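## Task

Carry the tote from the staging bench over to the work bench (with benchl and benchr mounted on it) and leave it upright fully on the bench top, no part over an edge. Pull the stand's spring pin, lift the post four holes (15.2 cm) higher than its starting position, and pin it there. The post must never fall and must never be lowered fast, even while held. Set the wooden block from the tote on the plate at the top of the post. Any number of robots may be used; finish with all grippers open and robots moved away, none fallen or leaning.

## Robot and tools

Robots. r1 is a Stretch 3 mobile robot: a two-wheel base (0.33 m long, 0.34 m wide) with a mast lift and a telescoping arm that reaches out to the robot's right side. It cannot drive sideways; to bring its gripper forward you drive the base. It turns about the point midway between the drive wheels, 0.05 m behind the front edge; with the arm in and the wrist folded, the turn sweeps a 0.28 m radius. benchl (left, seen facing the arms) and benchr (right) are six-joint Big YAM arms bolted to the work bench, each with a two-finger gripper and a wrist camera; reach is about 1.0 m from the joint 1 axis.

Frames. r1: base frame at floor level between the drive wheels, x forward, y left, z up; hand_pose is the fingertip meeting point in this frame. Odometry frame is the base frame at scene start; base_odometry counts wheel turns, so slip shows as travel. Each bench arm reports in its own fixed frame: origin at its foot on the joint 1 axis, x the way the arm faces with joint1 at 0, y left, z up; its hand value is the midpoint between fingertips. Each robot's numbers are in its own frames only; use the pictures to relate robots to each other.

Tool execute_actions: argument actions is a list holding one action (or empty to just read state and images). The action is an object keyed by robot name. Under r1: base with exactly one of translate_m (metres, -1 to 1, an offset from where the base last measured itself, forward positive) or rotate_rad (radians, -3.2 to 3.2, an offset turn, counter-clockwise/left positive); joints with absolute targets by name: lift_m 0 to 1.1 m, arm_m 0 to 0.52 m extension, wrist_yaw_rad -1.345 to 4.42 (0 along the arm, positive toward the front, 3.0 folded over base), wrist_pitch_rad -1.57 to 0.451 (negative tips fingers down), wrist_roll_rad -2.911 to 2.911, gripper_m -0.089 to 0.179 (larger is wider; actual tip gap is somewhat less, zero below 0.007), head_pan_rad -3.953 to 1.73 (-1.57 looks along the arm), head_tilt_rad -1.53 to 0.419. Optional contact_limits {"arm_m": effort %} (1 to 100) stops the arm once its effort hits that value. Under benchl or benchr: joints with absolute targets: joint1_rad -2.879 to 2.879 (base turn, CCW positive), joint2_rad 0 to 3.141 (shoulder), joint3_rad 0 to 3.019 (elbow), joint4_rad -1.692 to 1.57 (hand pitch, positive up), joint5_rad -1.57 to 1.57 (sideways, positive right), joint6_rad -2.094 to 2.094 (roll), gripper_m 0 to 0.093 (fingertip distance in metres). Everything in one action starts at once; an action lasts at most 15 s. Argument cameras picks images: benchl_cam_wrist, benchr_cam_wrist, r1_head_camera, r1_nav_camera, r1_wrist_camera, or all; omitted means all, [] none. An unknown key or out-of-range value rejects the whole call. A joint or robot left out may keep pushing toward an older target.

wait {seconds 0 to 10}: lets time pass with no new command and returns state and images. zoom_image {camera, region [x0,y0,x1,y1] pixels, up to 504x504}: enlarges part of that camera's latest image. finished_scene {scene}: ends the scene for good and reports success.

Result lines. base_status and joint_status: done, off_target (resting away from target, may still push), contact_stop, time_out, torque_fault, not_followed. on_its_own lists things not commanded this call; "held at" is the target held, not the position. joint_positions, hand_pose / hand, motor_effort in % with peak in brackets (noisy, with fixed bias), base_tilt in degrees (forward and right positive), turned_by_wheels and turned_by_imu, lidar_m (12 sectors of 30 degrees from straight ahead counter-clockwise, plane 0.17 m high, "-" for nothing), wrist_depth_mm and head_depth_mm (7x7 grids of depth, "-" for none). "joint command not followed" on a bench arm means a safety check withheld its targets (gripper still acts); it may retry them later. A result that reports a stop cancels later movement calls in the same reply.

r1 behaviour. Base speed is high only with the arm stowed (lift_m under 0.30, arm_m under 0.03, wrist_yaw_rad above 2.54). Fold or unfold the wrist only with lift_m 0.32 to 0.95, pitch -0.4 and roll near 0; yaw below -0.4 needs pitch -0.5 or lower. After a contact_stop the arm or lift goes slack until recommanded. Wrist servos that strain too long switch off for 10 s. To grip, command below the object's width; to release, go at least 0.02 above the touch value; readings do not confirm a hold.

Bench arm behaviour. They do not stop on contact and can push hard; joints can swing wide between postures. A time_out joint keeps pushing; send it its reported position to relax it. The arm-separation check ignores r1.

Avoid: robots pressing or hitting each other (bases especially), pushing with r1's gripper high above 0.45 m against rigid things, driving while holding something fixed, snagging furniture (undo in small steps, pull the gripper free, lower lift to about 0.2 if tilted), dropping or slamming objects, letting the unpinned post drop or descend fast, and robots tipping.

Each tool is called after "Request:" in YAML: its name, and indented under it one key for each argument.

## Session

Request:
execute_actions:
  actions: []

Scene clock: 0.00 s.
r1.base_odometry: x=+0.000 y=+0.000 heading=+0.000 (m, m, rad; r1's odometry frame)
r1.turned_by_wheels: +0.000 (rad since the last result)
r1.turned_by_imu: +0.000 (rad since the last result)
r1.base_tilt: forward=+0.1 right=+2.2 (deg)
r1.lidar_m: 2.39 2.49 1.79 1.64 1.64 1.43 1.37 1.42 1.94 2.32 2.57 2.49
r1.head_depth_mm: 1890 2316 2332 2298 2303 2305 2222 / 1881 2307 2303 2308 2305 2299 2227 / 1876 2316 2326 2304 2301 2299 2234 / 1872 2309 2305 2283 2288 2287 2243 / 1880 2301 2294 2306 2284 2287 2253 / 1866 2317 2297 2292 2301 2311 2259 / 1863 2305 2301 2292 2296 2293 2268
r1.base_status: not commanded
r1.joint_positions: lift_m=+0.355 arm_m=-0.001 wrist_yaw_rad=+2.854 wrist_pitch_rad=-0.410 wrist_roll_rad=-0.015 gripper_m=+0.037 head_pan_rad=-0.004 head_tilt_rad=+0.007
r1.joint_status: not commanded
r1.motor_effort: left_wheel=+0 right_wheel=+2 lift_m=+19 arm_m=-1 wrist_yaw_rad=+1 wrist_pitch_rad=+7 wrist_roll_rad=+0 gripper_m=+1 head_pan_rad=-1 head_tilt_rad=+3 (%)
r1.hand_pose: x=+0.0427 y=+0.0720 z=+0.3692 quat_wxyz=(+0.242, +0.701, +0.045, +0.670) (m; r1's base frame)
r1.wrist_depth_mm: - - - - - - - / - - - - - - - / - - - - - - - / 925 - 907 903 897 897 903 / 713 - 743 718 744 722 709 / 602 590 616 572 597 588 590 / 512 508 525 518 502 512 502
benchl.joint_positions: joint1_rad=-1.568 joint2_rad=+0.799 joint3_rad=+0.708 joint4_rad=-1.511 joint5_rad=+0.003 joint6_rad=-0.008 gripper_m=+0.095
benchl.joint_status: not commanded
benchl.hand: x=-0.0005 y=-0.1791 z=+0.1690 quat_wxyz=(+0.012, -0.703, -0.711, -0.010) (m; benchl's fixed frame)
benchr.joint_positions: joint1_rad=+1.569 joint2_rad=+0.783 joint3_rad=+0.705 joint4_rad=-1.498 joint5_rad=+0.010 joint6_rad=-0.007 gripper_m=+0.094
benchr.joint_status: not commanded
benchr.hand: x=+0.0026 y=+0.1807 z=+0.1702 quat_wxyz=(-0.002, +0.709, -0.705, +0.006) (m; benchr's fixed frame)
pictures: benchl_cam_wrist, benchr_cam_wrist, r1_head_camera (sideways: a quarter turn clockwise sets it upright), r1_nav_camera (sideways: a quarter turn counterclockwise sets it upright), r1_wrist_camera
Images, in order (width x height): benchl_cam_wrist 504x504, benchr_cam_wrist 504x504, r1_head_camera 896x504, r1_nav_camera 672x504, r1_wrist_camera 644x364.

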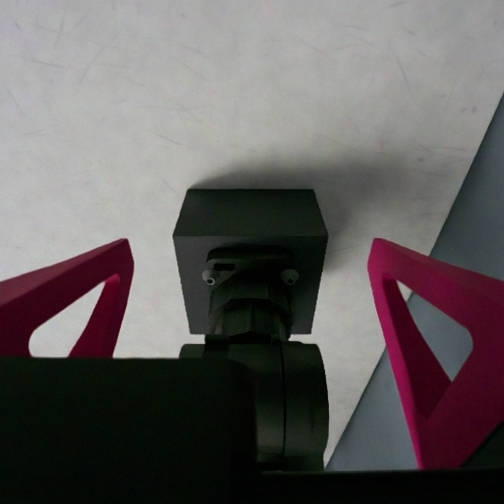

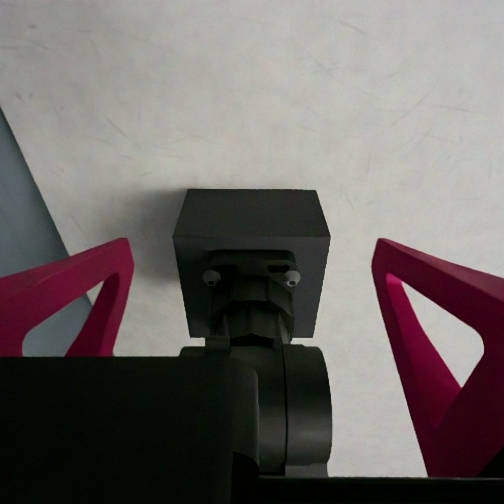

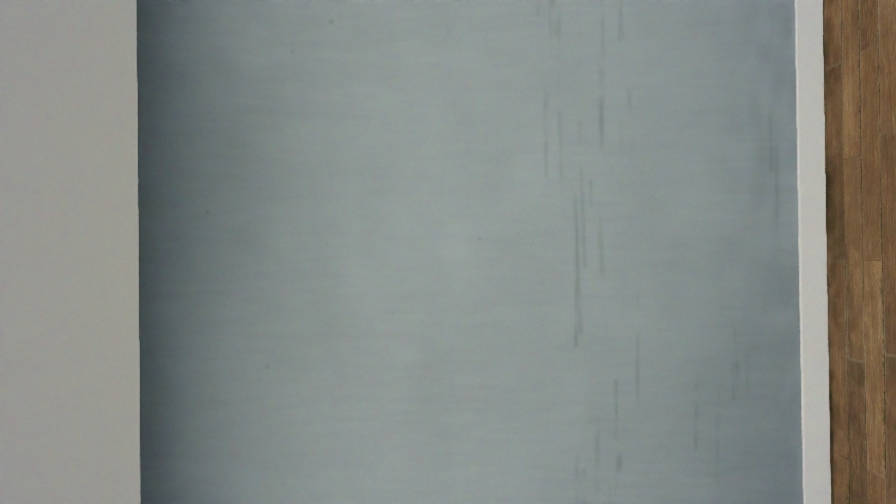

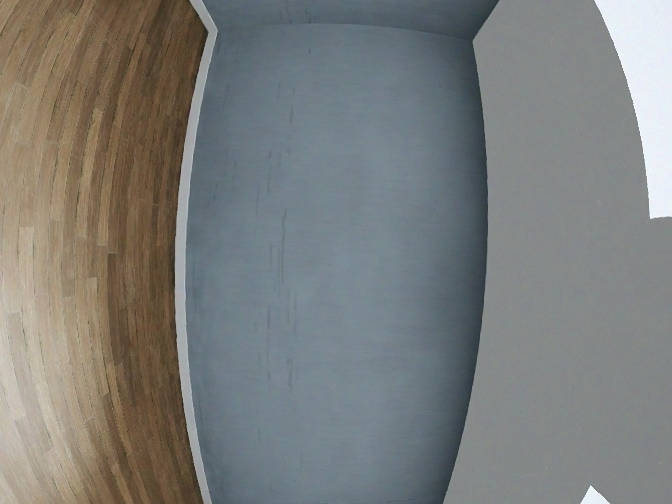

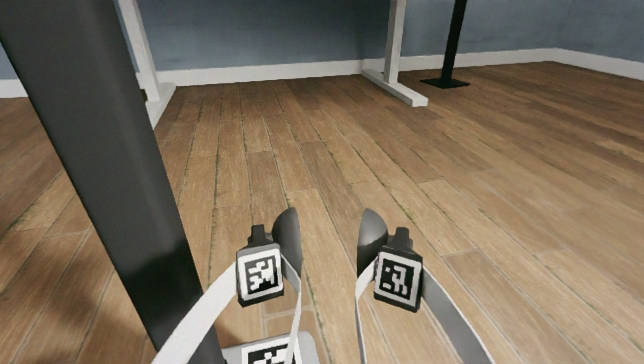

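Request:
execute_actions:
  actions:
    - {"r1":{"base":{"rotate_rad":0.55},"joints":{"lift_m":0.27,"wrist_yaw_rad":3.0,"head_pan_rad":0.5,"head_tilt_rad":-0.35}},"benchr":{"joints":{"joint1_rad":1.45,"joint2_rad":1.1,"joint3_rad":1.3,"joint4_rad":-1.1}}}
  cameras: ["r1_head_camera","benchr_cam_wrist"]

Request:
execute_actions:
  actions:
    - {"r1":{"base":{"translate_m":1.0},"joints":{"head_pan_rad":0.9,"head_tilt_rad":-0.5}},"benchr":{"joints":{"joint2_rad":1.5,"joint3_rad":1.9,"joint4_rad":-1.32}}}
  cameras: ["r1_head_camera","benchr_cam_wrist"]

Scene clock: 3.30 s.
r1.base_odometry: x=+0.000 y=+0.000 heading=+0.550 (m, m, rad; r1's odometry frame)
r1.turned_by_wheels: +0.550 (rad since the last result)
r1.turned_by_imu: +0.554 (rad since the last result)
r1.base_tilt: forward=+0.1 right=+2.3 (deg)
r1.lidar_m: 2.50 1.79 1.64 1.91 1.42 1.37 1.43 1.98 2.32 2.57 2.48 2.40
r1.head_depth_mm: 2393 2572 2744 2919 2442 1821 1442 / 2244 2400 2583 2760 2432 1814 1442 / 2110 2245 2395 2542 2330 1804 1443 / 1983 2107 2254 1835 2322 1826 1446 / 1881 1935 2110 1689 2275 1826 1452 / 1794 1880 1985 1704 2220 1827 1457 / 1705 1747 1868 1695 2102 1826 1452
r1.base_status: done
r1.joint_positions: lift_m=+0.270 arm_m=-0.001 wrist_yaw_rad=+2.998 wrist_pitch_rad=-0.410 wrist_roll_rad=-0.015 gripper_m=+0.037 head_pan_rad=+0.493 head_tilt_rad=-0.346
r1.joint_status: all done
r1.motor_effort: left_wheel=-2(6) right_wheel=+3(7) lift_m=+12(17) arm_m=-1(0) wrist_yaw_rad=+2(4) wrist_pitch_rad=+7(7) wrist_roll_rad=+0(0) gripper_m=+1(1) head_pan_rad=+4(43) head_tilt_rad=-3(37) (%)
r1.hand_pose: x=+0.0111 y=+0.0790 z=+0.2849 quat_wxyz=(+0.193, +0.696, +0.095, +0.685) (m; r1's base frame)
r1.wrist_depth_mm: - - - - - - - / - - - - - - - / - - - - - - - / 773 757 758 746 745 746 742 / 605 603 - 598 612 595 589 / 494 500 - 509 499 489 487 / 433 - - - 416 419 415
benchl.joint_positions: joint1_rad=-1.568 joint2_rad=+0.799 joint3_rad=+0.708 joint4_rad=-1.511 joint5_rad=+0.003 joint6_rad=-0.008 gripper_m=+0.095
benchl.joint_status: not commanded
benchl.hand: x=-0.0005 y=-0.1791 z=+0.1690 quat_wxyz=(+0.012, -0.703, -0.711, -0.010) (m; benchl's fixed frame)
benchr.joint_positions: joint1_rad=+1.454 joint2_rad=+1.094 joint3_rad=+1.267 joint4_rad=-1.116 joint5_rad=+0.010 joint6_rad=-0.007 gripper_m=+0.094
benchr.joint_status: all done
benchr.hand: x=+0.0524 y=+0.4259 z=+0.3646 quat_wxyz=(-0.235, +0.633, -0.710, -0.201) (m; benchr's fixed frame)
pictures: benchr_cam_wrist, r1_head_camera (sideways: a quarter turn clockwise sets it upright)
Images, in order (width x height): benchr_cam_wrist 504x504, r1_head_camera 896x504.

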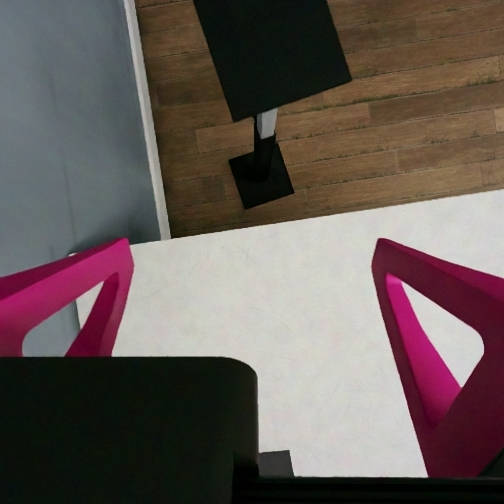

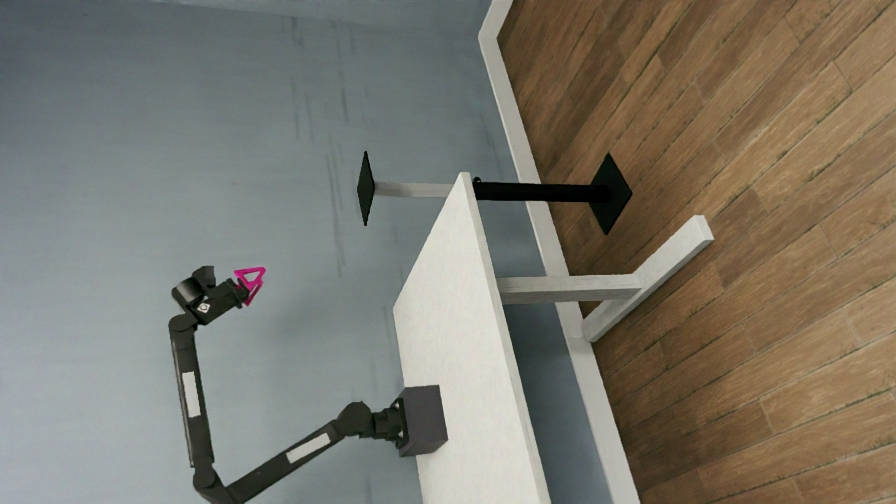

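Scene clock: 8.50 s.
r1.base_odometry: x=+0.853 y=+0.522 heading=+0.550 (m, m, rad; r1's odometry frame)
r1.turned_by_wheels: +0.000 (rad since the last result)
r1.turned_by_imu: +0.000 (rad since the last result)
r1.base_tilt: forward=+0.0 right=+2.2 (deg)
r1.lidar_m: 1.61 1.14 1.07 1.57 1.64 2.22 2.32 2.99 2.85 2.15 1.59 1.54
r1.head_depth_mm: 1313 1419 1572 1733 1877 1566 1299 / 1289 1406 1517 1709 1842 1562 1297 / 1274 1379 1494 1629 1768 1509 1298 / 1218 1365 1495 1616 1782 1567 1298 / 1246 1350 1467 1204 956 1483 1267 / 1227 1323 1453 1203 958 1568 1304 / 1211 1310 1412 1190 923 1573 1301
r1.base_status: done
r1.joint_positions: lift_m=+0.270 arm_m=-0.001 wrist_yaw_rad=+2.998 wrist_pitch_rad=-0.410 wrist_roll_rad=-0.015 gripper_m=+0.037 head_pan_rad=+0.893 head_tilt_rad=-0.494
r1.joint_status: all done
r1.motor_effort: left_wheel=-3(7) right_wheel=+3(8) lift_m=+12(12) arm_m=-1(1) wrist_yaw_rad=+1(1) wrist_pitch_rad=+7(7) wrist_roll_rad=+0(0) gripper_m=+0(1) head_pan_rad=+5(40) head_tilt_rad=-4(20) (%)
r1.hand_pose: x=+0.0110 y=+0.0790 z=+0.2849 quat_wxyz=(+0.193, +0.696, +0.096, +0.685) (m; r1's base frame)
r1.wrist_depth_mm: - - - - - - - / - - - - - - - / - - - - - - 936 / 765 763 751 762 755 750 745 / 601 600 - 591 616 590 598 / 494 510 - 513 503 490 487 / 433 - - - 420 417 416
benchl.joint_positions: joint1_rad=-1.568 joint2_rad=+0.799 joint3_rad=+0.708 joint4_rad=-1.511 joint5_rad=+0.003 joint6_rad=-0.008 gripper_m=+0.095
benchl.joint_status: not commanded
benchl.hand: x=-0.0005 y=-0.1791 z=+0.1690 quat_wxyz=(+0.012, -0.703, -0.711, -0.010) (m; benchl's fixed frame)
benchr.joint_positions: joint1_rad=+1.454 joint2_rad=+1.491 joint3_rad=+1.863 joint4_rad=-1.301 joint5_rad=+0.010 joint6_rad=-0.007 gripper_m=+0.094
benchr.joint_status: all done
benchr.hand: x=+0.0680 y=+0.5581 z=+0.4553 quat_wxyz=(-0.240, +0.632, -0.708, -0.205) (m; benchr's fixed frame)
pictures: benchr_cam_wrist, r1_head_camera (sideways: a quarter turn clockwise sets it upright)
Images, in order (width x height): benchr_cam_wrist 504x504, r1_head_camera 896x504.

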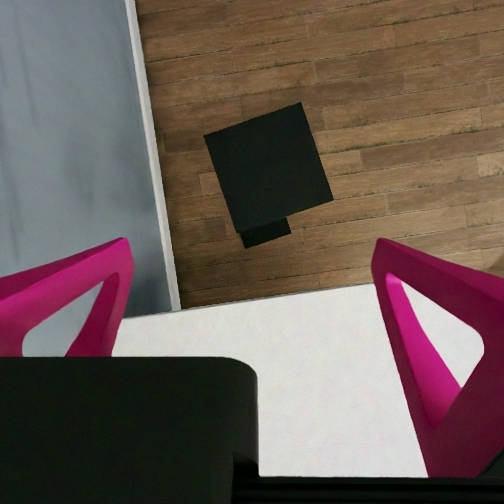

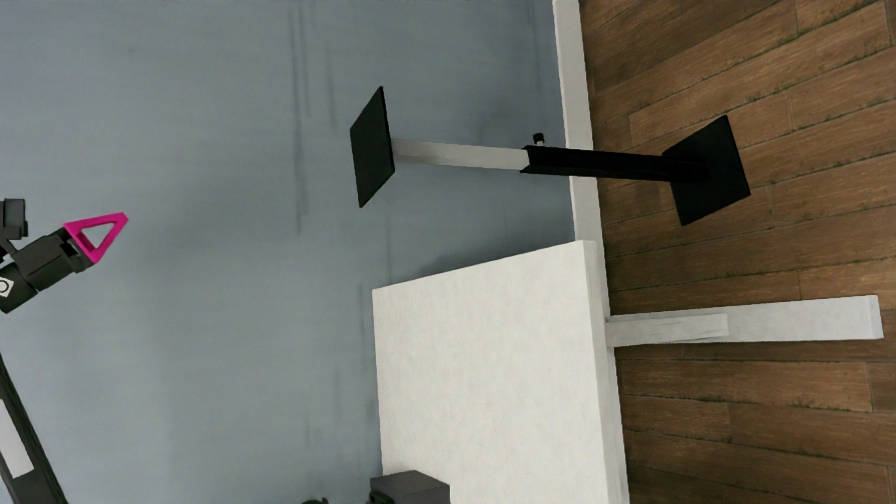

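Request:
execute_actions:
  actions:
    - {"r1":{"base":{"translate_m":0.594}},"benchr":{"joints":{"joint1_rad":1.415,"joint2_rad":1.3,"joint3_rad":0.57,"joint4_rad":0.8,"joint6_rad":-1.57,"gripper_m":0.06}}}
  cameras: []

Request:
execute_actions:
  actions:
    - {"r1":{"base":{"rotate_rad":2.76},"joints":{"head_pan_rad":-1.5,"head_tilt_rad":-0.6}},"benchr":{"joints":{"joint2_rad":1.93,"joint4_rad":1.40}}}
  cameras: []

Request:
execute_actions:
  actions:
    - {"r1":{"joints":{"lift_m":0.43}}}
  cameras: []

Request:
execute_actions:
  actions:
    - {"r1":{"joints":{"wrist_yaw_rad":0,"arm_m":0.2}}}
  cameras: []

Request:
execute_actions:
  actions:
    - {"r1":{"joints":{"wrist_pitch_rad":0.02,"wrist_roll_rad":1.57,"gripper_m":0.08}}}
  cameras: ["r1_head_camera","benchr_cam_wrist","r1_wrist_camera"]

Scene clock: 17.00 s.
r1.base_odometry: x=+1.359 y=+0.833 heading=+0.550 (m, m, rad; r1's odometry frame)
r1.turned_by_wheels: +0.000 (rad since the last result)
r1.turned_by_imu: +0.000 (rad since the last result)
r1.base_tilt: forward=+0.1 right=+2.3 (deg)
r1.lidar_m: 1.08 1.24 0.80 0.92 1.74 2.74 2.86 3.46 3.15 1.44 1.07 1.04
r1.head_depth_mm: 1036 1130 1237 1375 1534 1561 1296 / 1023 1111 1222 1353 1513 1558 1298 / 1007 1097 1202 1326 1484 1560 1299 / 997 1081 1183 1304 1450 1555 1295 / 983 1063 1161 1281 1427 1526 1302 / 968 1051 1143 1227 1398 1484 1228 / 958 1033 1130 1185 1343 1487 1301
r1.base_status: done
r1.joint_positions: lift_m=+0.270 arm_m=-0.001 wrist_yaw_rad=+2.998 wrist_pitch_rad=-0.410 wrist_roll_rad=-0.015 gripper_m=+0.037 head_pan_rad=+0.893 head_tilt_rad=-0.494
r1.joint_status: not commanded
r1.motor_effort: left_wheel=-3(7) right_wheel=+3(8) lift_m=+12(12) arm_m=+0(0) wrist_yaw_rad=+1(2) wrist_pitch_rad=+7(7) wrist_roll_rad=+0(0) gripper_m=+1(1) head_pan_rad=+4(5) head_tilt_rad=-4(4) (%)
r1.hand_pose: x=+0.0110 y=+0.0790 z=+0.2849 quat_wxyz=(+0.193, +0.696, +0.096, +0.686) (m; r1's base frame)
r1.wrist_depth_mm: - - - - - 969 880 / - - - - - - 924 / - - - - 957 - 946 / 761 757 750 754 752 741 747 / 601 599 - 593 612 590 586 / 495 512 - 510 499 488 491 / 439 - - - 418 416 419
benchl.joint_positions: joint1_rad=-1.568 joint2_rad=+0.799 joint3_rad=+0.708 joint4_rad=-1.511 joint5_rad=+0.003 joint6_rad=-0.008 gripper_m=+0.095
benchl.joint_status: not commanded
benchl.hand: x=-0.0005 y=-0.1791 z=+0.1690 quat_wxyz=(+0.012, -0.703, -0.711, -0.010) (m; benchl's fixed frame)
benchr.joint_positions: joint1_rad=+1.417 joint2_rad=+1.306 joint3_rad=+0.571 joint4_rad=+0.775 joint5_rad=+0.010 joint6_rad=-1.560 gripper_m=+0.060
benchr.joint_status: all done
benchr.hand: x=+0.0815 y=+0.5109 z=+0.2673 quat_wxyz=(-0.719, +0.690, -0.061, +0.055) (m; benchr's fixed frame)
pictures: none
No camera images: the call's "cameras" was empty. Leave "cameras" out to get every camera's image.

Scene clock: 19.97 s.
r1.base_odometry: x=+1.359 y=+0.833 heading=-2.974 (m, m, rad; r1's odometry frame)
r1.turned_by_wheels: +2.760 (rad since the last result)
r1.turned_by_imu: +2.780 (rad since the last result)
r1.base_tilt: forward=+0.1 right=+2.2 (deg)
r1.lidar_m: 2.73 2.99 3.45 2.60 1.29 1.05 1.04 1.14 1.21 0.80 0.92 1.91
r1.head_depth_mm: 954 1051 1159 1302 1469 1442 1222 / 979 1070 1191 1332 1524 1440 1225 / 998 1097 1206 1374 1562 1442 1225 / 1020 1123 1234 946 1557 1367 1229 / 1040 1146 1257 1459 1630 1451 1228 / 1065 1179 963 1061 1617 1344 1231 / 1089 1192 939 1018 844 1458 1205
r1.base_status: done
r1.joint_positions: lift_m=+0.270 arm_m=-0.001 wrist_yaw_rad=+2.998 wrist_pitch_rad=-0.410 wrist_roll_rad=-0.015 gripper_m=+0.037 head_pan_rad=-1.493 head_tilt_rad=-0.593
r1.joint_status: all done
r1.motor_effort: left_wheel=-3(8) right_wheel=+3(9) lift_m=+12(12) arm_m=-1(1) wrist_yaw_rad=+1(1) wrist_pitch_rad=+7(7) wrist_roll_rad=+0(1) gripper_m=+1(1) head_pan_rad=-5(57) head_tilt_rad=-5(24) (%)
r1.hand_pose: x=+0.0110 y=+0.0790 z=+0.2849 quat_wxyz=(+0.193, +0.696, +0.096, +0.686) (m; r1's base frame)
r1.wrist_depth_mm: - - - - - - - / - - - - - - - / - - - - - - - / 768 757 751 748 745 745 747 / 601 602 - 596 621 586 590 / 499 511 - 506 500 493 487 / 438 - - - 419 419 417
benchl.joint_positions: joint1_rad=-1.568 joint2_rad=+0.799 joint3_rad=+0.708 joint4_rad=-1.511 joint5_rad=+0.003 joint6_rad=-0.008 gripper_m=+0.095
benchl.joint_status: not commanded
benchl.hand: x=-0.0005 y=-0.1791 z=+0.1690 quat_wxyz=(+0.012, -0.703, -0.711, -0.010) (m; benchl's fixed frame)
benchr.joint_positions: joint1_rad=+1.417 joint2_rad=+1.922 joint3_rad=+0.571 joint4_rad=+1.375 joint5_rad=+0.010 joint6_rad=-1.561 gripper_m=+0.060
benchr.joint_status: all done
benchr.hand: x=+0.0858 y=+0.5383 z=+0.0954 quat_wxyz=(-0.713, +0.696, -0.061, +0.055) (m; benchr's fixed frame)
pictures: none
No camera images: the call's "cameras" was empty. Leave "cameras" out to get every camera's image.

Scene clock: 22.27 s.
r1.base_odometry: x=+1.359 y=+0.833 heading=-2.974 (m, m, rad; r1's odometry frame)
r1.turned_by_wheels: +0.000 (rad since the last result)
r1.turned_by_imu: +0.000 (rad since the last result)
r1.base_tilt: forward=+0.1 right=+2.2 (deg)
r1.lidar_m: 2.73 3.00 3.46 2.60 1.29 1.04 1.04 1.14 1.21 0.80 0.92 1.91
r1.head_depth_mm: 957 1052 1159 1301 1476 1448 1222 / 975 1075 1189 1345 1511 1446 1222 / 998 1097 1205 1374 1556 1446 1227 / 1019 1120 1227 948 1555 1363 1231 / 1039 1150 1247 1454 1627 1443 1229 / 1066 1178 965 1057 1624 1344 1230 / 1089 1193 943 1016 842 1452 1204
r1.base_status: not commanded
r1.joint_positions: lift_m=+0.430 arm_m=-0.001 wrist_yaw_rad=+2.998 wrist_pitch_rad=-0.410 wrist_roll_rad=-0.015 gripper_m=+0.037 head_pan_rad=-1.493 head_tilt_rad=-0.593
r1.joint_status: all done
r1.motor_effort: left_wheel=-3(3) right_wheel=+4(3) lift_m=+26(27) arm_m=-1(1) wrist_yaw_rad=+2(1) wrist_pitch_rad=+7(7) wrist_roll_rad=+0(0) gripper_m=+0(0) head_pan_rad=-6(5) head_tilt_rad=-5(5) (%)
r1.hand_pose: x=+0.0110 y=+0.0790 z=+0.4441 quat_wxyz=(+0.193, +0.696, +0.096, +0.686) (m; r1's base frame)
r1.wrist_depth_mm: - - - - - - - / - - - - - - - / - - - - - - - / - - - - - - - / 837 833 - 817 853 820 820 / 692 686 - 658 700 680 675 / 582 587 573 580 586 586 582
benchl.joint_positions: joint1_rad=-1.568 joint2_rad=+0.799 joint3_rad=+0.708 joint4_rad=-1.511 joint5_rad=+0.003 joint6_rad=-0.008 gripper_m=+0.095
benchl.joint_status: not commanded
benchl.hand: x=-0.0005 y=-0.1791 z=+0.1690 quat_wxyz=(+0.012, -0.703, -0.711, -0.010) (m; benchl's fixed frame)
benchr.joint_positions: joint1_rad=+1.417 joint2_rad=+1.922 joint3_rad=+0.571 joint4_rad=+1.375 joint5_rad=+0.010 joint6_rad=-1.561 gripper_m=+0.060
benchr.joint_status: not commanded
benchr.hand: x=+0.0858 y=+0.5383 z=+0.0954 quat_wxyz=(-0.713, +0.696, -0.061, +0.055) (m; benchr's fixed frame)
pictures: none
No camera images: the call's "cameras" was empty. Leave "cameras" out to get every camera's image.

Scene clock: 25.00 s.
r1.base_odometry: x=+1.359 y=+0.833 heading=-2.974 (m, m, rad; r1's odometry frame)
r1.turned_by_wheels: +0.000 (rad since the last result)
r1.turned_by_imu: +0.000 (rad since the last result)
r1.base_tilt: forward=+0.1 right=+2.3 (deg)
r1.lidar_m: 2.74 3.00 3.48 2.60 1.29 1.05 1.04 1.14 1.21 0.80 0.91 1.91
r1.head_depth_mm: 955 1049 1161 1298 1470 1441 1221 / 976 1074 1188 1333 1521 1445 1279 / 996 1099 1206 1374 1563 1449 - / 1019 1122 1227 948 1560 1363 1229 / 1041 1151 1256 1452 1628 1455 1222 / 1064 1177 966 1060 1619 1342 1226 / 1084 1192 942 1016 845 1446 1203
r1.base_status: not commanded
r1.joint_positions: lift_m=+0.430 arm_m=+0.200 wrist_yaw_rad=+0.003 wrist_pitch_rad=-0.410 wrist_roll_rad=-0.015 gripper_m=+0.037 head_pan_rad=-1.493 head_tilt_rad=-0.593
r1.joint_status: all done
r1.motor_effort: left_wheel=-2(3) right_wheel=+3(3) lift_m=+26(26) arm_m=+4(3) wrist_yaw_rad=-1(5) wrist_pitch_rad=+7(7) wrist_roll_rad=+0(0) gripper_m=+1(1) head_pan_rad=-5(5) head_tilt_rad=-5(5) (%)
r1.hand_pose: x=-0.0209 y=-0.5700 z=+0.4441 quat_wxyz=(+0.698, +0.146, -0.687, -0.142) (m; r1's base frame)
r1.wrist_depth_mm: 424 756 710 660 646 613 586 / 431 834 779 706 700 654 629 / 445 897 844 782 752 711 673 / 495 962 927 845 829 778 742 / 796 612 818 792 848 800 771 / 681 620 694 641 697 683 676 / 574 580 577 571 585 577 581
benchl.joint_positions: joint1_rad=-1.568 joint2_rad=+0.799 joint3_rad=+0.708 joint4_rad=-1.511 joint5_rad=+0.003 joint6_rad=-0.008 gripper_m=+0.095
benchl.joint_status: not commanded
benchl.hand: x=-0.0005 y=-0.1791 z=+0.1690 quat_wxyz=(+0.012, -0.703, -0.711, -0.010) (m; benchl's fixed frame)
benchr.joint_positions: joint1_rad=+1.417 joint2_rad=+1.922 joint3_rad=+0.571 joint4_rad=+1.375 joint5_rad=+0.010 joint6_rad=-1.561 gripper_m=+0.060
benchr.joint_status: not commanded
benchr.hand: x=+0.0858 y=+0.5383 z=+0.0954 quat_wxyz=(-0.713, +0.696, -0.061, +0.055) (m; benchr's fixed frame)
pictures: none
No camera images: the call's "cameras" was empty. Leave "cameras" out to get every camera's image.

Scene clock: 26.47 s.
r1.base_odometry: x=+1.359 y=+0.833 heading=-2.974 (m, m, rad; r1's odometry frame)
r1.turned_by_wheels: +0.000 (rad since the last result)
r1.turned_by_imu: +0.000 (rad since the last result)
r1.base_tilt: forward=+0.1 right=+2.2 (deg)
r1.lidar_m: 2.73 3.00 3.46 2.60 1.30 1.05 1.04 1.14 1.21 0.80 0.92 1.91
r1.head_depth_mm: 957 1052 1159 1298 1476 1440 1228 / 976 1072 1186 1338 1523 1444 1277 / 999 1096 1207 1372 1559 1449 - / 1020 1122 1232 946 1561 1368 1227 / 1039 1147 1256 1454 1633 1451 1227 / 1061 1173 962 1062 1612 1346 1228 / 1087 1195 942 1016 843 1455 1204
r1.base_status: not commanded
r1.joint_positions: lift_m=+0.430 arm_m=+0.200 wrist_yaw_rad=+0.002 wrist_pitch_rad=-0.002 wrist_roll_rad=+1.569 gripper_m=+0.080 head_pan_rad=-1.493 head_tilt_rad=-0.593
r1.joint_status: all done
r1.motor_effort: left_wheel=-3(3) right_wheel=+3(3) lift_m=+26(26) arm_m=+4(4) wrist_yaw_rad=-1(3) wrist_pitch_rad=+11(11) wrist_roll_rad=+1(2) gripper_m=+1(79) head_pan_rad=-6(6) head_tilt_rad=-5(5) (%)
r1.hand_pose: x=-0.0207 y=-0.6008 z=+0.5434 quat_wxyz=(+0.001, +0.001, -1.000, -0.001) (m; r1's base frame)
r1.wrist_depth_mm: 695 688 668 659 660 649 626 / 719 716 710 706 694 680 640 / 762 764 747 736 733 709 646 / 388 782 795 774 759 737 637 / 368 392 389 381 364 361 354 / 483 897 710 875 872 827 633 / 963 530 922 909 898 872 616
benchl.joint_positions: joint1_rad=-1.568 joint2_rad=+0.799 joint3_rad=+0.708 joint4_rad=-1.511 joint5_rad=+0.003 joint6_rad=-0.008 gripper_m=+0.095
benchl.joint_status: not commanded
benchl.hand: x=-0.0005 y=-0.1791 z=+0.1690 quat_wxyz=(+0.012, -0.703, -0.711, -0.010) (m; benchl's fixed frame)
benchr.joint_positions: joint1_rad=+1.417 joint2_rad=+1.922 joint3_rad=+0.571 joint4_rad=+1.375 joint5_rad=+0.010 joint6_rad=-1.561 gripper_m=+0.060
benchr.joint_status: not commanded
benchr.hand: x=+0.0858 y=+0.5383 z=+0.0954 quat_wxyz=(-0.713, +0.696, -0.061, +0.055) (m; benchr's fixed frame)
pictures: benchr_cam_wrist, r1_head_camera (sideways: a quarter turn clockwise sets it upright), r1_wrist_camera
Images, in order (width x height): benchr_cam_wrist 504x504, r1_head_camera 896x504, r1_wrist_camera 644x364.

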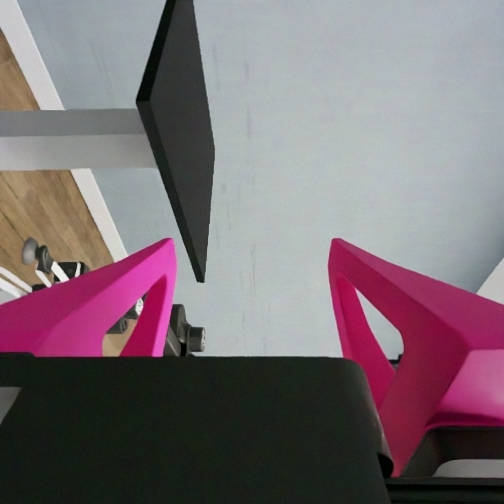

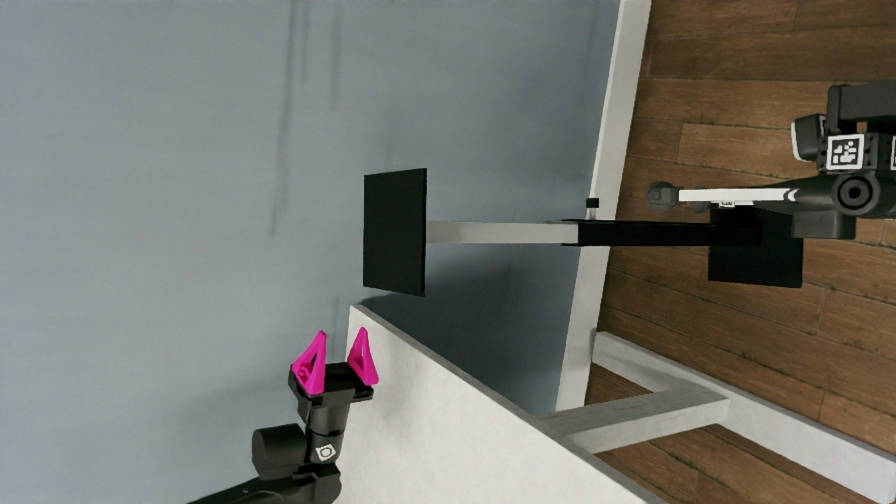

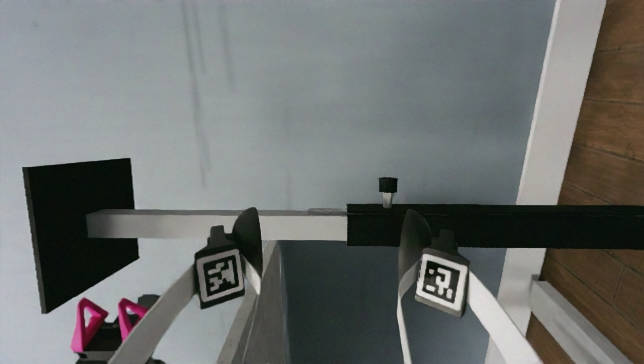

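Request:
execute_actions:
  actions:
    - {"r1":{"joints":{"lift_m":0.362,"arm_m":0.34}},"benchr":{"joints":{"joint2_rad":2.07,"joint4_rad":1.515}}}
  cameras: ["r1_head_camera","benchr_cam_wrist","r1_wrist_camera"]

Scene clock: 29.73 s.
r1.base_odometry: x=+1.359 y=+0.833 heading=-2.974 (m, m, rad; r1's odometry frame)
r1.turned_by_wheels: +0.000 (rad since the last result)
r1.turned_by_imu: +0.000 (rad since the last result)
r1.base_tilt: forward=+0.1 right=+2.2 (deg)
r1.lidar_m: 2.73 2.99 3.46 2.60 1.29 1.04 1.04 1.14 1.21 0.80 0.92 1.91
r1.head_depth_mm: 956 1050 1160 1298 1478 1441 1223 / 976 1072 1189 1336 1521 1472 1211 / 994 1096 1207 1367 1552 1488 1180 / 1018 1123 1231 947 1558 1363 1225 / 1039 1150 1263 1455 1630 1450 1226 / 1062 1177 1249 1054 1617 1352 1229 / 1086 1190 960 1018 844 1451 1203
r1.base_status: not commanded
r1.joint_positions: lift_m=+0.362 arm_m=+0.340 wrist_yaw_rad=+0.002 wrist_pitch_rad=-0.001 wrist_roll_rad=+1.569 gripper_m=+0.080 head_pan_rad=-1.493 head_tilt_rad=-0.593
r1.joint_status: all done
r1.motor_effort: left_wheel=-3(3) right_wheel=+3(3) lift_m=+12(23) arm_m=+4(5) wrist_yaw_rad=-1(2) wrist_pitch_rad=+10(11) wrist_roll_rad=+0(0) gripper_m=+1(1) head_pan_rad=-6(6) head_tilt_rad=-5(5) (%)
r1.hand_pose: x=-0.0209 y=-0.7409 z=+0.4766 quat_wxyz=(+0.001, +0.001, -1.000, -0.001) (m; r1's base frame)
r1.wrist_depth_mm: 565 563 552 542 549 527 508 / 589 584 581 580 566 556 526 / 628 626 608 600 595 579 555 / 663 646 643 628 617 616 560 / 683 682 681 262 646 623 537 / 250 247 243 235 233 227 224 / 795 771 645 750 738 727 531
benchl.joint_positions: joint1_rad=-1.568 joint2_rad=+0.799 joint3_rad=+0.708 joint4_rad=-1.511 joint5_rad=+0.003 joint6_rad=-0.008 gripper_m=+0.095
benchl.joint_status: not commanded
benchl.hand: x=-0.0005 y=-0.1791 z=+0.1690 quat_wxyz=(+0.012, -0.703, -0.711, -0.010) (m; benchl's fixed frame)
benchr.joint_positions: joint1_rad=+1.417 joint2_rad=+2.070 joint3_rad=+0.571 joint4_rad=+1.489 joint5_rad=+0.010 joint6_rad=-1.561 gripper_m=+0.060
benchr.joint_status: all done
benchr.hand: x=+0.0844 y=+0.5294 z=+0.0470 quat_wxyz=(-0.702, +0.708, -0.062, +0.054) (m; benchr's fixed frame)
pictures: benchr_cam_wrist, r1_head_camera (sideways: a quarter turn clockwise sets it upright), r1_wrist_camera
Images, in order (width x height): benchr_cam_wrist 504x504, r1_head_camera 896x504, r1_wrist_camera 644x364.

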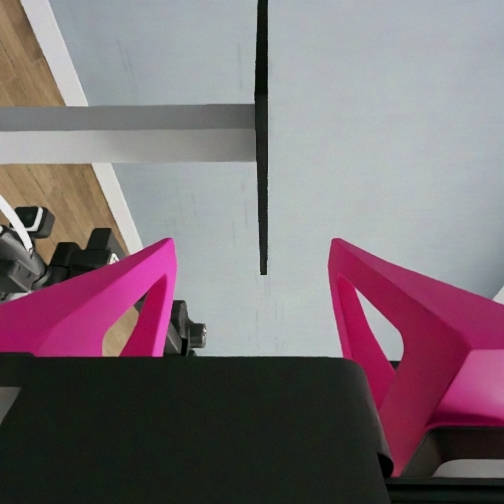

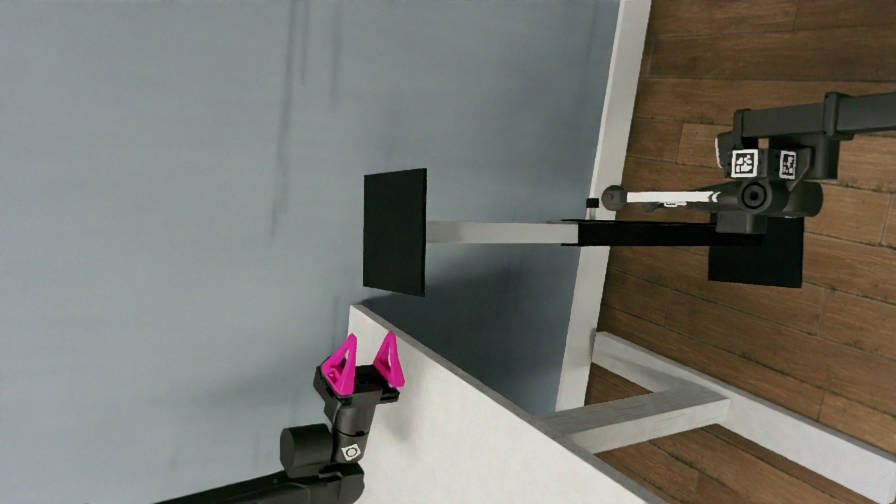

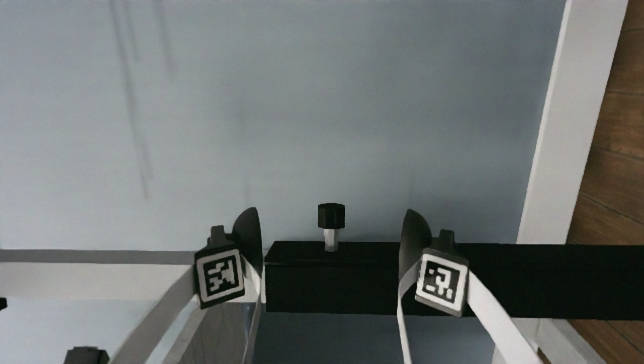

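Request:
execute_actions:
  actions:
    - {"r1":{"base":{"translate_m":0.006},"joints":{"lift_m":0.359,"arm_m":0.42}},"benchr":{"joints":{"joint2_rad":2.107,"joint3_rad":0.87,"joint4_rad":1.255}}}
  cameras: ["r1_head_camera","benchr_cam_wrist","r1_wrist_camera"]

Scene clock: 33.33 s.
r1.base_odometry: x=+1.353 y=+0.832 heading=-2.974 (m, m, rad; r1's odometry frame)
r1.turned_by_wheels: +0.000 (rad since the last result)
r1.turned_by_imu: -0.001 (rad since the last result)
r1.base_tilt: forward=+0.1 right=+2.3 (deg)
r1.lidar_m: 2.72 2.98 3.48 2.62 1.30 1.05 1.04 1.14 1.21 0.80 0.91 1.91
r1.head_depth_mm: 959 1051 1159 1297 1472 1438 1225 / 977 1073 1186 1337 1522 1481 1227 / 997 1096 1211 1373 1552 - 1228 / 1019 1121 1227 947 1560 1374 1226 / 1041 1150 1228 1457 1628 1448 1228 / 1062 1178 926 1055 1623 1343 1228 / 1078 890 1216 1021 816 1450 1203
r1.base_status: done
r1.joint_positions: lift_m=+0.359 arm_m=+0.420 wrist_yaw_rad=+0.002 wrist_pitch_rad=-0.001 wrist_roll_rad=+1.569 gripper_m=+0.080 head_pan_rad=-1.493 head_tilt_rad=-0.593
r1.joint_status: all done
r1.motor_effort: left_wheel=-2(4) right_wheel=+2(6) lift_m=+12(12) arm_m=+4(5) wrist_yaw_rad=-1(1) wrist_pitch_rad=+10(10) wrist_roll_rad=+1(1) gripper_m=+1(1) head_pan_rad=-5(5) head_tilt_rad=-5(5) (%)
r1.hand_pose: x=-0.0209 y=-0.8209 z=+0.4736 quat_wxyz=(+0.001, +0.001, -1.000, -0.001) (m; r1's base frame)
r1.wrist_depth_mm: 494 489 482 478 472 462 453 / 517 511 505 498 493 482 475 / 547 542 528 522 518 514 495 / 581 568 562 556 546 544 511 / 614 602 585 582 572 560 538 / 636 620 169 169 174 181 180 / 166 165 157 153 152 150 149
benchl.joint_positions: joint1_rad=-1.568 joint2_rad=+0.799 joint3_rad=+0.708 joint4_rad=-1.511 joint5_rad=+0.003 joint6_rad=-0.008 gripper_m=+0.095
benchl.joint_status: not commanded
benchl.hand: x=-0.0005 y=-0.1791 z=+0.1690 quat_wxyz=(+0.012, -0.703, -0.711, -0.010) (m; benchl's fixed frame)
benchr.joint_positions: joint1_rad=+1.417 joint2_rad=+2.097 joint3_rad=+0.859 joint4_rad=+1.274 joint5_rad=+0.010 joint6_rad=-1.561 gripper_m=+0.060
benchr.joint_status: all done
benchr.hand: x=+0.1006 y=+0.6336 z=+0.0716 quat_wxyz=(-0.718, +0.692, -0.061, +0.055) (m; benchr's fixed frame)
pictures: benchr_cam_wrist, r1_head_camera (sideways: a quarter turn clockwise sets it upright), r1_wrist_camera
Images, in order (width x height): benchr_cam_wrist 504x504, r1_head_camera 896x504, r1_wrist_camera 644x364.

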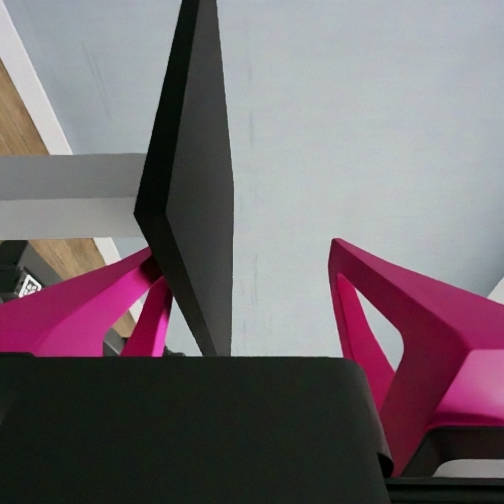

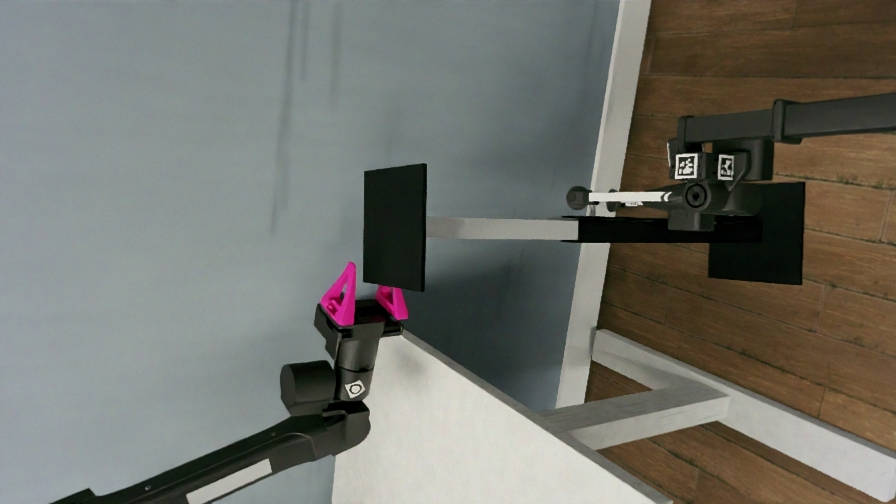

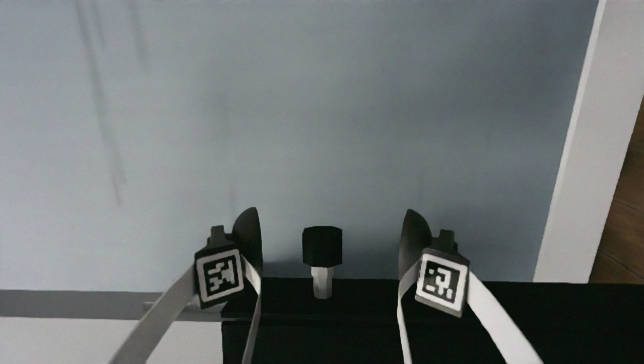

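Request:
execute_actions:
  actions:
    - {"r1":{"joints":{"lift_m":0.365,"gripper_m":-0.02}},"benchr":{"joints":{"joint4_rad":1.235,"gripper_m":0.0}}}
  cameras: ["benchr_cam_wrist","r1_wrist_camera","r1_head_camera"]

Request:
execute_actions:
  actions:
    - {"r1":{"base":{"translate_m":-0.012}}}
  cameras: ["r1_wrist_camera"]

Scene clock: 36.40 s.
r1.base_odometry: x=+1.353 y=+0.832 heading=-2.974 (m, m, rad; r1's odometry frame)
r1.turned_by_wheels: +0.000 (rad since the last result)
r1.turned_by_imu: +0.000 (rad since the last result)
r1.base_tilt: forward=+0.1 right=+2.3 (deg)
r1.lidar_m: 2.73 2.99 3.48 2.61 1.30 1.05 1.04 1.14 1.21 0.80 0.91 1.90
r1.head_depth_mm: 956 1050 1165 1300 1475 1447 1227 / 978 1071 1191 1333 1523 1486 1227 / 998 1095 1205 1376 1559 - 1222 / 1018 1122 1234 947 1559 1384 1224 / 1040 1153 1238 1458 1633 1446 1232 / 1063 1176 932 1060 1619 1345 1231 / 1075 885 1215 1016 818 1454 1202
r1.base_status: not commanded
r1.joint_positions: lift_m=+0.365 arm_m=+0.420 wrist_yaw_rad=+0.002 wrist_pitch_rad=-0.001 wrist_roll_rad=+1.569 gripper_m=-0.019 head_pan_rad=-1.493 head_tilt_rad=-0.593
r1.joint_status: all done
r1.motor_effort: left_wheel=-2(2) right_wheel=+2(2) lift_m=+26(25) arm_m=+3(4) wrist_yaw_rad=-1(1) wrist_pitch_rad=+10(11) wrist_roll_rad=+0(0) gripper_m=-16(90) head_pan_rad=-5(5) head_tilt_rad=-5(5) (%)
r1.hand_pose: x=-0.0209 y=-0.8209 z=+0.4786 quat_wxyz=(+0.001, +0.001, -1.000, -0.001) (m; r1's base frame)
r1.wrist_depth_mm: 490 490 484 476 470 465 453 / 518 509 505 504 493 487 473 / 544 542 535 519 519 513 496 / 577 562 561 554 545 531 516 / 609 600 590 572 570 564 535 / 636 618 583 161 389 180 180 / 166 164 156 154 152 150 148
benchl.joint_positions: joint1_rad=-1.568 joint2_rad=+0.799 joint3_rad=+0.708 joint4_rad=-1.511 joint5_rad=+0.003 joint6_rad=-0.008 gripper_m=+0.095
benchl.joint_status: not commanded
benchl.hand: x=-0.0005 y=-0.1791 z=+0.1690 quat_wxyz=(+0.012, -0.703, -0.711, -0.010) (m; benchl's fixed frame)
benchr.joint_positions: joint1_rad=+1.417 joint2_rad=+2.112 joint3_rad=+0.860 joint4_rad=+1.237 joint5_rad=+0.011 joint6_rad=-1.588 gripper_m=+0.006
benchr.joint_status: gripper_m off_target (ended at +0.006, target +0.000); the others done
benchr.hand: x=+0.1005 y=+0.6327 z=+0.0533 quat_wxyz=(-0.699, +0.711, -0.052, +0.064) (m; benchr's fixed frame)
pictures: benchr_cam_wrist, r1_head_camera (sideways: a quarter turn clockwise sets it upright), r1_wrist_camera
Images, in order (width x height): benchr_cam_wrist 504x504, r1_head_camera 896x504, r1_wrist_camera 644x364.

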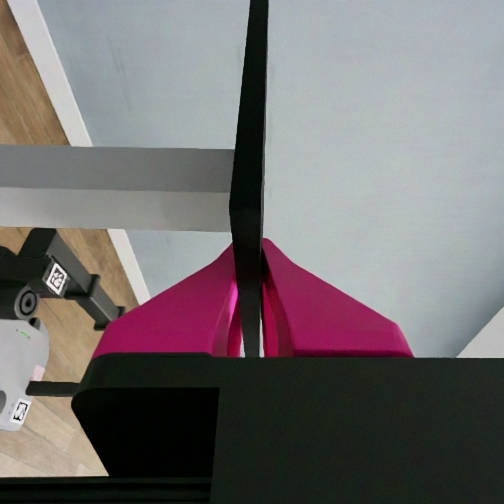

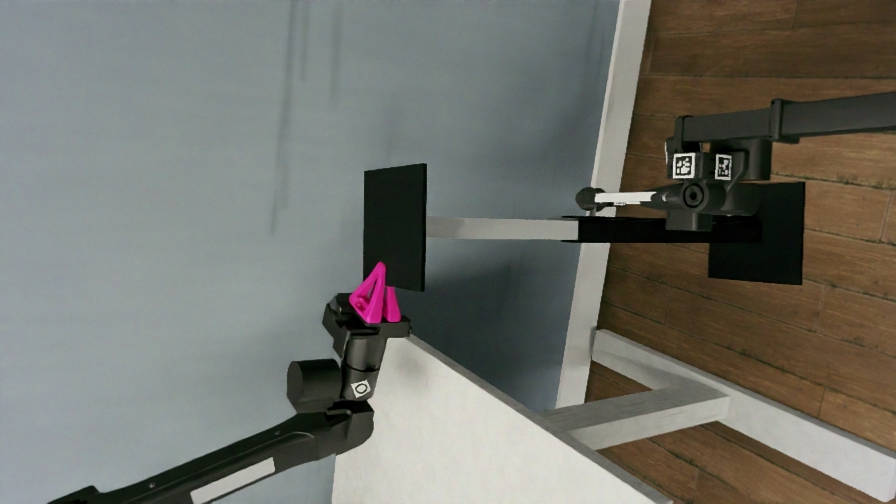

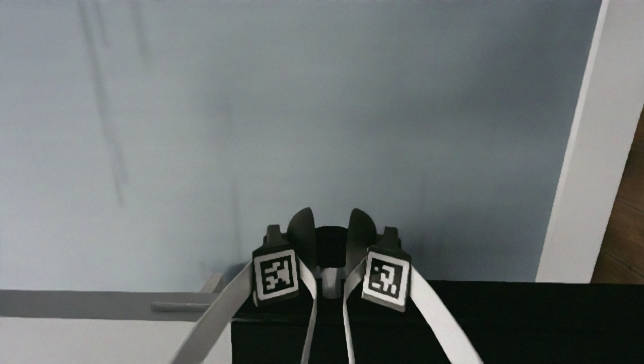

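Scene clock: 37.27 s.
r1.base_odometry: x=+1.365 y=+0.834 heading=-2.973 (m, m, rad; r1's odometry frame)
r1.turned_by_wheels: +0.001 (rad since the last result)
r1.turned_by_imu: +0.001 (rad since the last result)
r1.base_tilt: forward=+0.1 right=+2.3 (deg)
r1.lidar_m: 2.73 3.02 3.48 2.58 1.28 1.04 1.03 1.13 1.21 0.80 0.92 1.91
r1.head_depth_mm: 959 1050 1161 1300 1468 1443 1227 / 974 1073 1189 1331 1524 1479 1225 / 995 1096 1205 1370 1555 - 1223 / 1016 1123 1231 1395 1572 1403 1223 / 1040 1152 1235 1459 1629 1454 1226 / 1062 1174 939 1055 1631 1352 1229 / 1081 898 1217 1016 843 1449 1201
r1.base_status: done
r1.joint_positions: lift_m=+0.365 arm_m=+0.420 wrist_yaw_rad=+0.035 wrist_pitch_rad=-0.001 wrist_roll_rad=+1.569 gripper_m=-0.019 head_pan_rad=-1.493 head_tilt_rad=-0.593
r1.joint_status: not commanded
r1.on_its_own: wrist_yaw_rad is at rest, and its effort (-26) is outside its rest range (-12 to +12)
r1.motor_effort: left_wheel=+8(10) right_wheel=-12(12) lift_m=+26(26) arm_m=+3(3) wrist_yaw_rad=-26(25) wrist_pitch_rad=+10(10) wrist_roll_rad=+0(0) gripper_m=-16(16) head_pan_rad=-5(5) head_tilt_rad=-5(5) (%)
r1.hand_pose: x=-0.0124 y=-0.8208 z=+0.4786 quat_wxyz=(+0.001, +0.018, -1.000, -0.001) (m; r1's base frame)
r1.wrist_depth_mm: 482 481 471 470 468 461 450 / 515 508 505 494 488 486 469 / 544 542 530 529 518 509 497 / 585 573 569 562 542 547 513 / 616 612 599 575 578 576 541 / 651 631 571 162 391 180 180 / 168 167 159 156 154 152 150
benchl.joint_positions: joint1_rad=-1.568 joint2_rad=+0.799 joint3_rad=+0.708 joint4_rad=-1.511 joint5_rad=+0.003 joint6_rad=-0.008 gripper_m=+0.095
benchl.joint_status: not commanded
benchl.hand: x=-0.0005 y=-0.1791 z=+0.1690 quat_wxyz=(+0.012, -0.703, -0.711, -0.010) (m; benchl's fixed frame)
benchr.joint_positions: joint1_rad=+1.417 joint2_rad=+2.112 joint3_rad=+0.860 joint4_rad=+1.237 joint5_rad=+0.011 joint6_rad=-1.588 gripper_m=+0.006
benchr.joint_status: not commanded
benchr.hand: x=+0.1005 y=+0.6327 z=+0.0533 quat_wxyz=(-0.699, +0.711, -0.052, +0.064) (m; benchr's fixed frame)
pictures: r1_wrist_camera
Images, in order (width x height): r1_wrist_camera 644x364.

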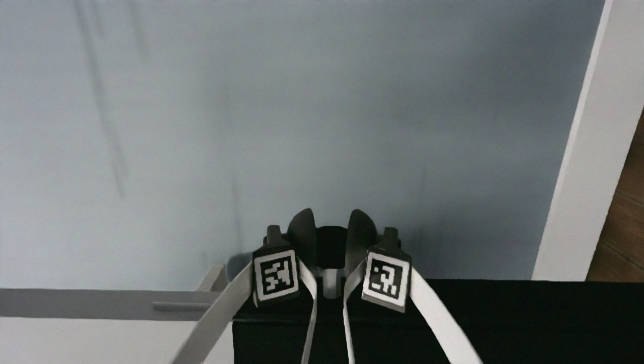

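Request:
execute_actions:
  actions:
    - {"r1":{"base":{"translate_m":-0.015}},"benchr":{"joints":{"joint2_rad":2.07,"joint4_rad":1.27,"joint6_rad":-1.59}}}
  cameras: ["r1_wrist_camera"]

Scene clock: 39.37 s.
r1.base_odometry: x=+1.380 y=+0.836 heading=-2.972 (m, m, rad; r1's odometry frame)
r1.turned_by_wheels: +0.001 (rad since the last result)
r1.turned_by_imu: +0.001 (rad since the last result)
r1.base_tilt: forward=+0.1 right=+2.3 (deg)
r1.lidar_m: 2.75 3.04 3.49 2.53 1.26 1.02 1.02 1.11 1.20 0.80 0.92 1.93
r1.head_depth_mm: 953 1047 1158 1295 1469 1443 1224 / 973 1069 1184 1334 1512 1483 1228 / 995 1094 1206 1368 1562 - 1226 / 1015 1121 1228 950 1536 1334 1228 / 1036 1146 1231 1453 1628 1449 1228 / 1057 1175 942 1106 1652 1380 1229 / 1085 1161 950 1013 870 1414 1204
r1.base_status: done
r1.joint_positions: lift_m=+0.365 arm_m=+0.420 wrist_yaw_rad=+0.090 wrist_pitch_rad=-0.001 wrist_roll_rad=+1.569 gripper_m=-0.019 head_pan_rad=-1.493 head_tilt_rad=-0.593
r1.joint_status: not commanded
r1.on_its_own: wrist_yaw_rad is held at +0.052, not at your +0.000, by its stall guard, which is still easing
r1.motor_effort: left_wheel=+9(12) right_wheel=-13(13) lift_m=+26(26) arm_m=+2(3) wrist_yaw_rad=-29(27) wrist_pitch_rad=+10(10) wrist_roll_rad=+0(1) gripper_m=-15(15) head_pan_rad=-5(5) head_tilt_rad=-5(5) (%)
r1.hand_pose: x=+0.0017 y=-0.8200 z=+0.4786 quat_wxyz=(+0.001, +0.045, -0.999, -0.001) (m; r1's base frame)
r1.wrist_depth_mm: 478 475 474 461 463 456 448 / 509 509 499 494 487 479 470 / 547 543 533 524 515 515 499 / 593 581 575 563 562 547 521 / 640 627 620 587 597 587 552 / 198 654 555 164 185 179 178 / 173 170 163 159 157 154 153
benchl.joint_positions: joint1_rad=-1.568 joint2_rad=+0.799 joint3_rad=+0.708 joint4_rad=-1.511 joint5_rad=+0.003 joint6_rad=-0.008 gripper_m=+0.095
benchl.joint_status: not commanded
benchl.hand: x=-0.0005 y=-0.1791 z=+0.1690 quat_wxyz=(+0.012, -0.703, -0.711, -0.010) (m; benchl's fixed frame)
benchr.joint_positions: joint1_rad=+1.417 joint2_rad=+2.111 joint3_rad=+0.860 joint4_rad=+1.238 joint5_rad=+0.011 joint6_rad=-1.591 gripper_m=+0.006
benchr.joint_status: all done
benchr.hand: x=+0.1005 y=+0.6328 z=+0.0539 quat_wxyz=(-0.699, +0.710, -0.051, +0.065) (m; benchr's fixed frame)
pictures: r1_wrist_camera
Images, in order (width x height): r1_wrist_camera 644x364.

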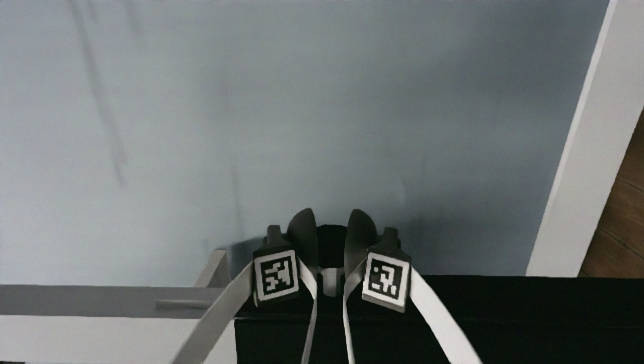

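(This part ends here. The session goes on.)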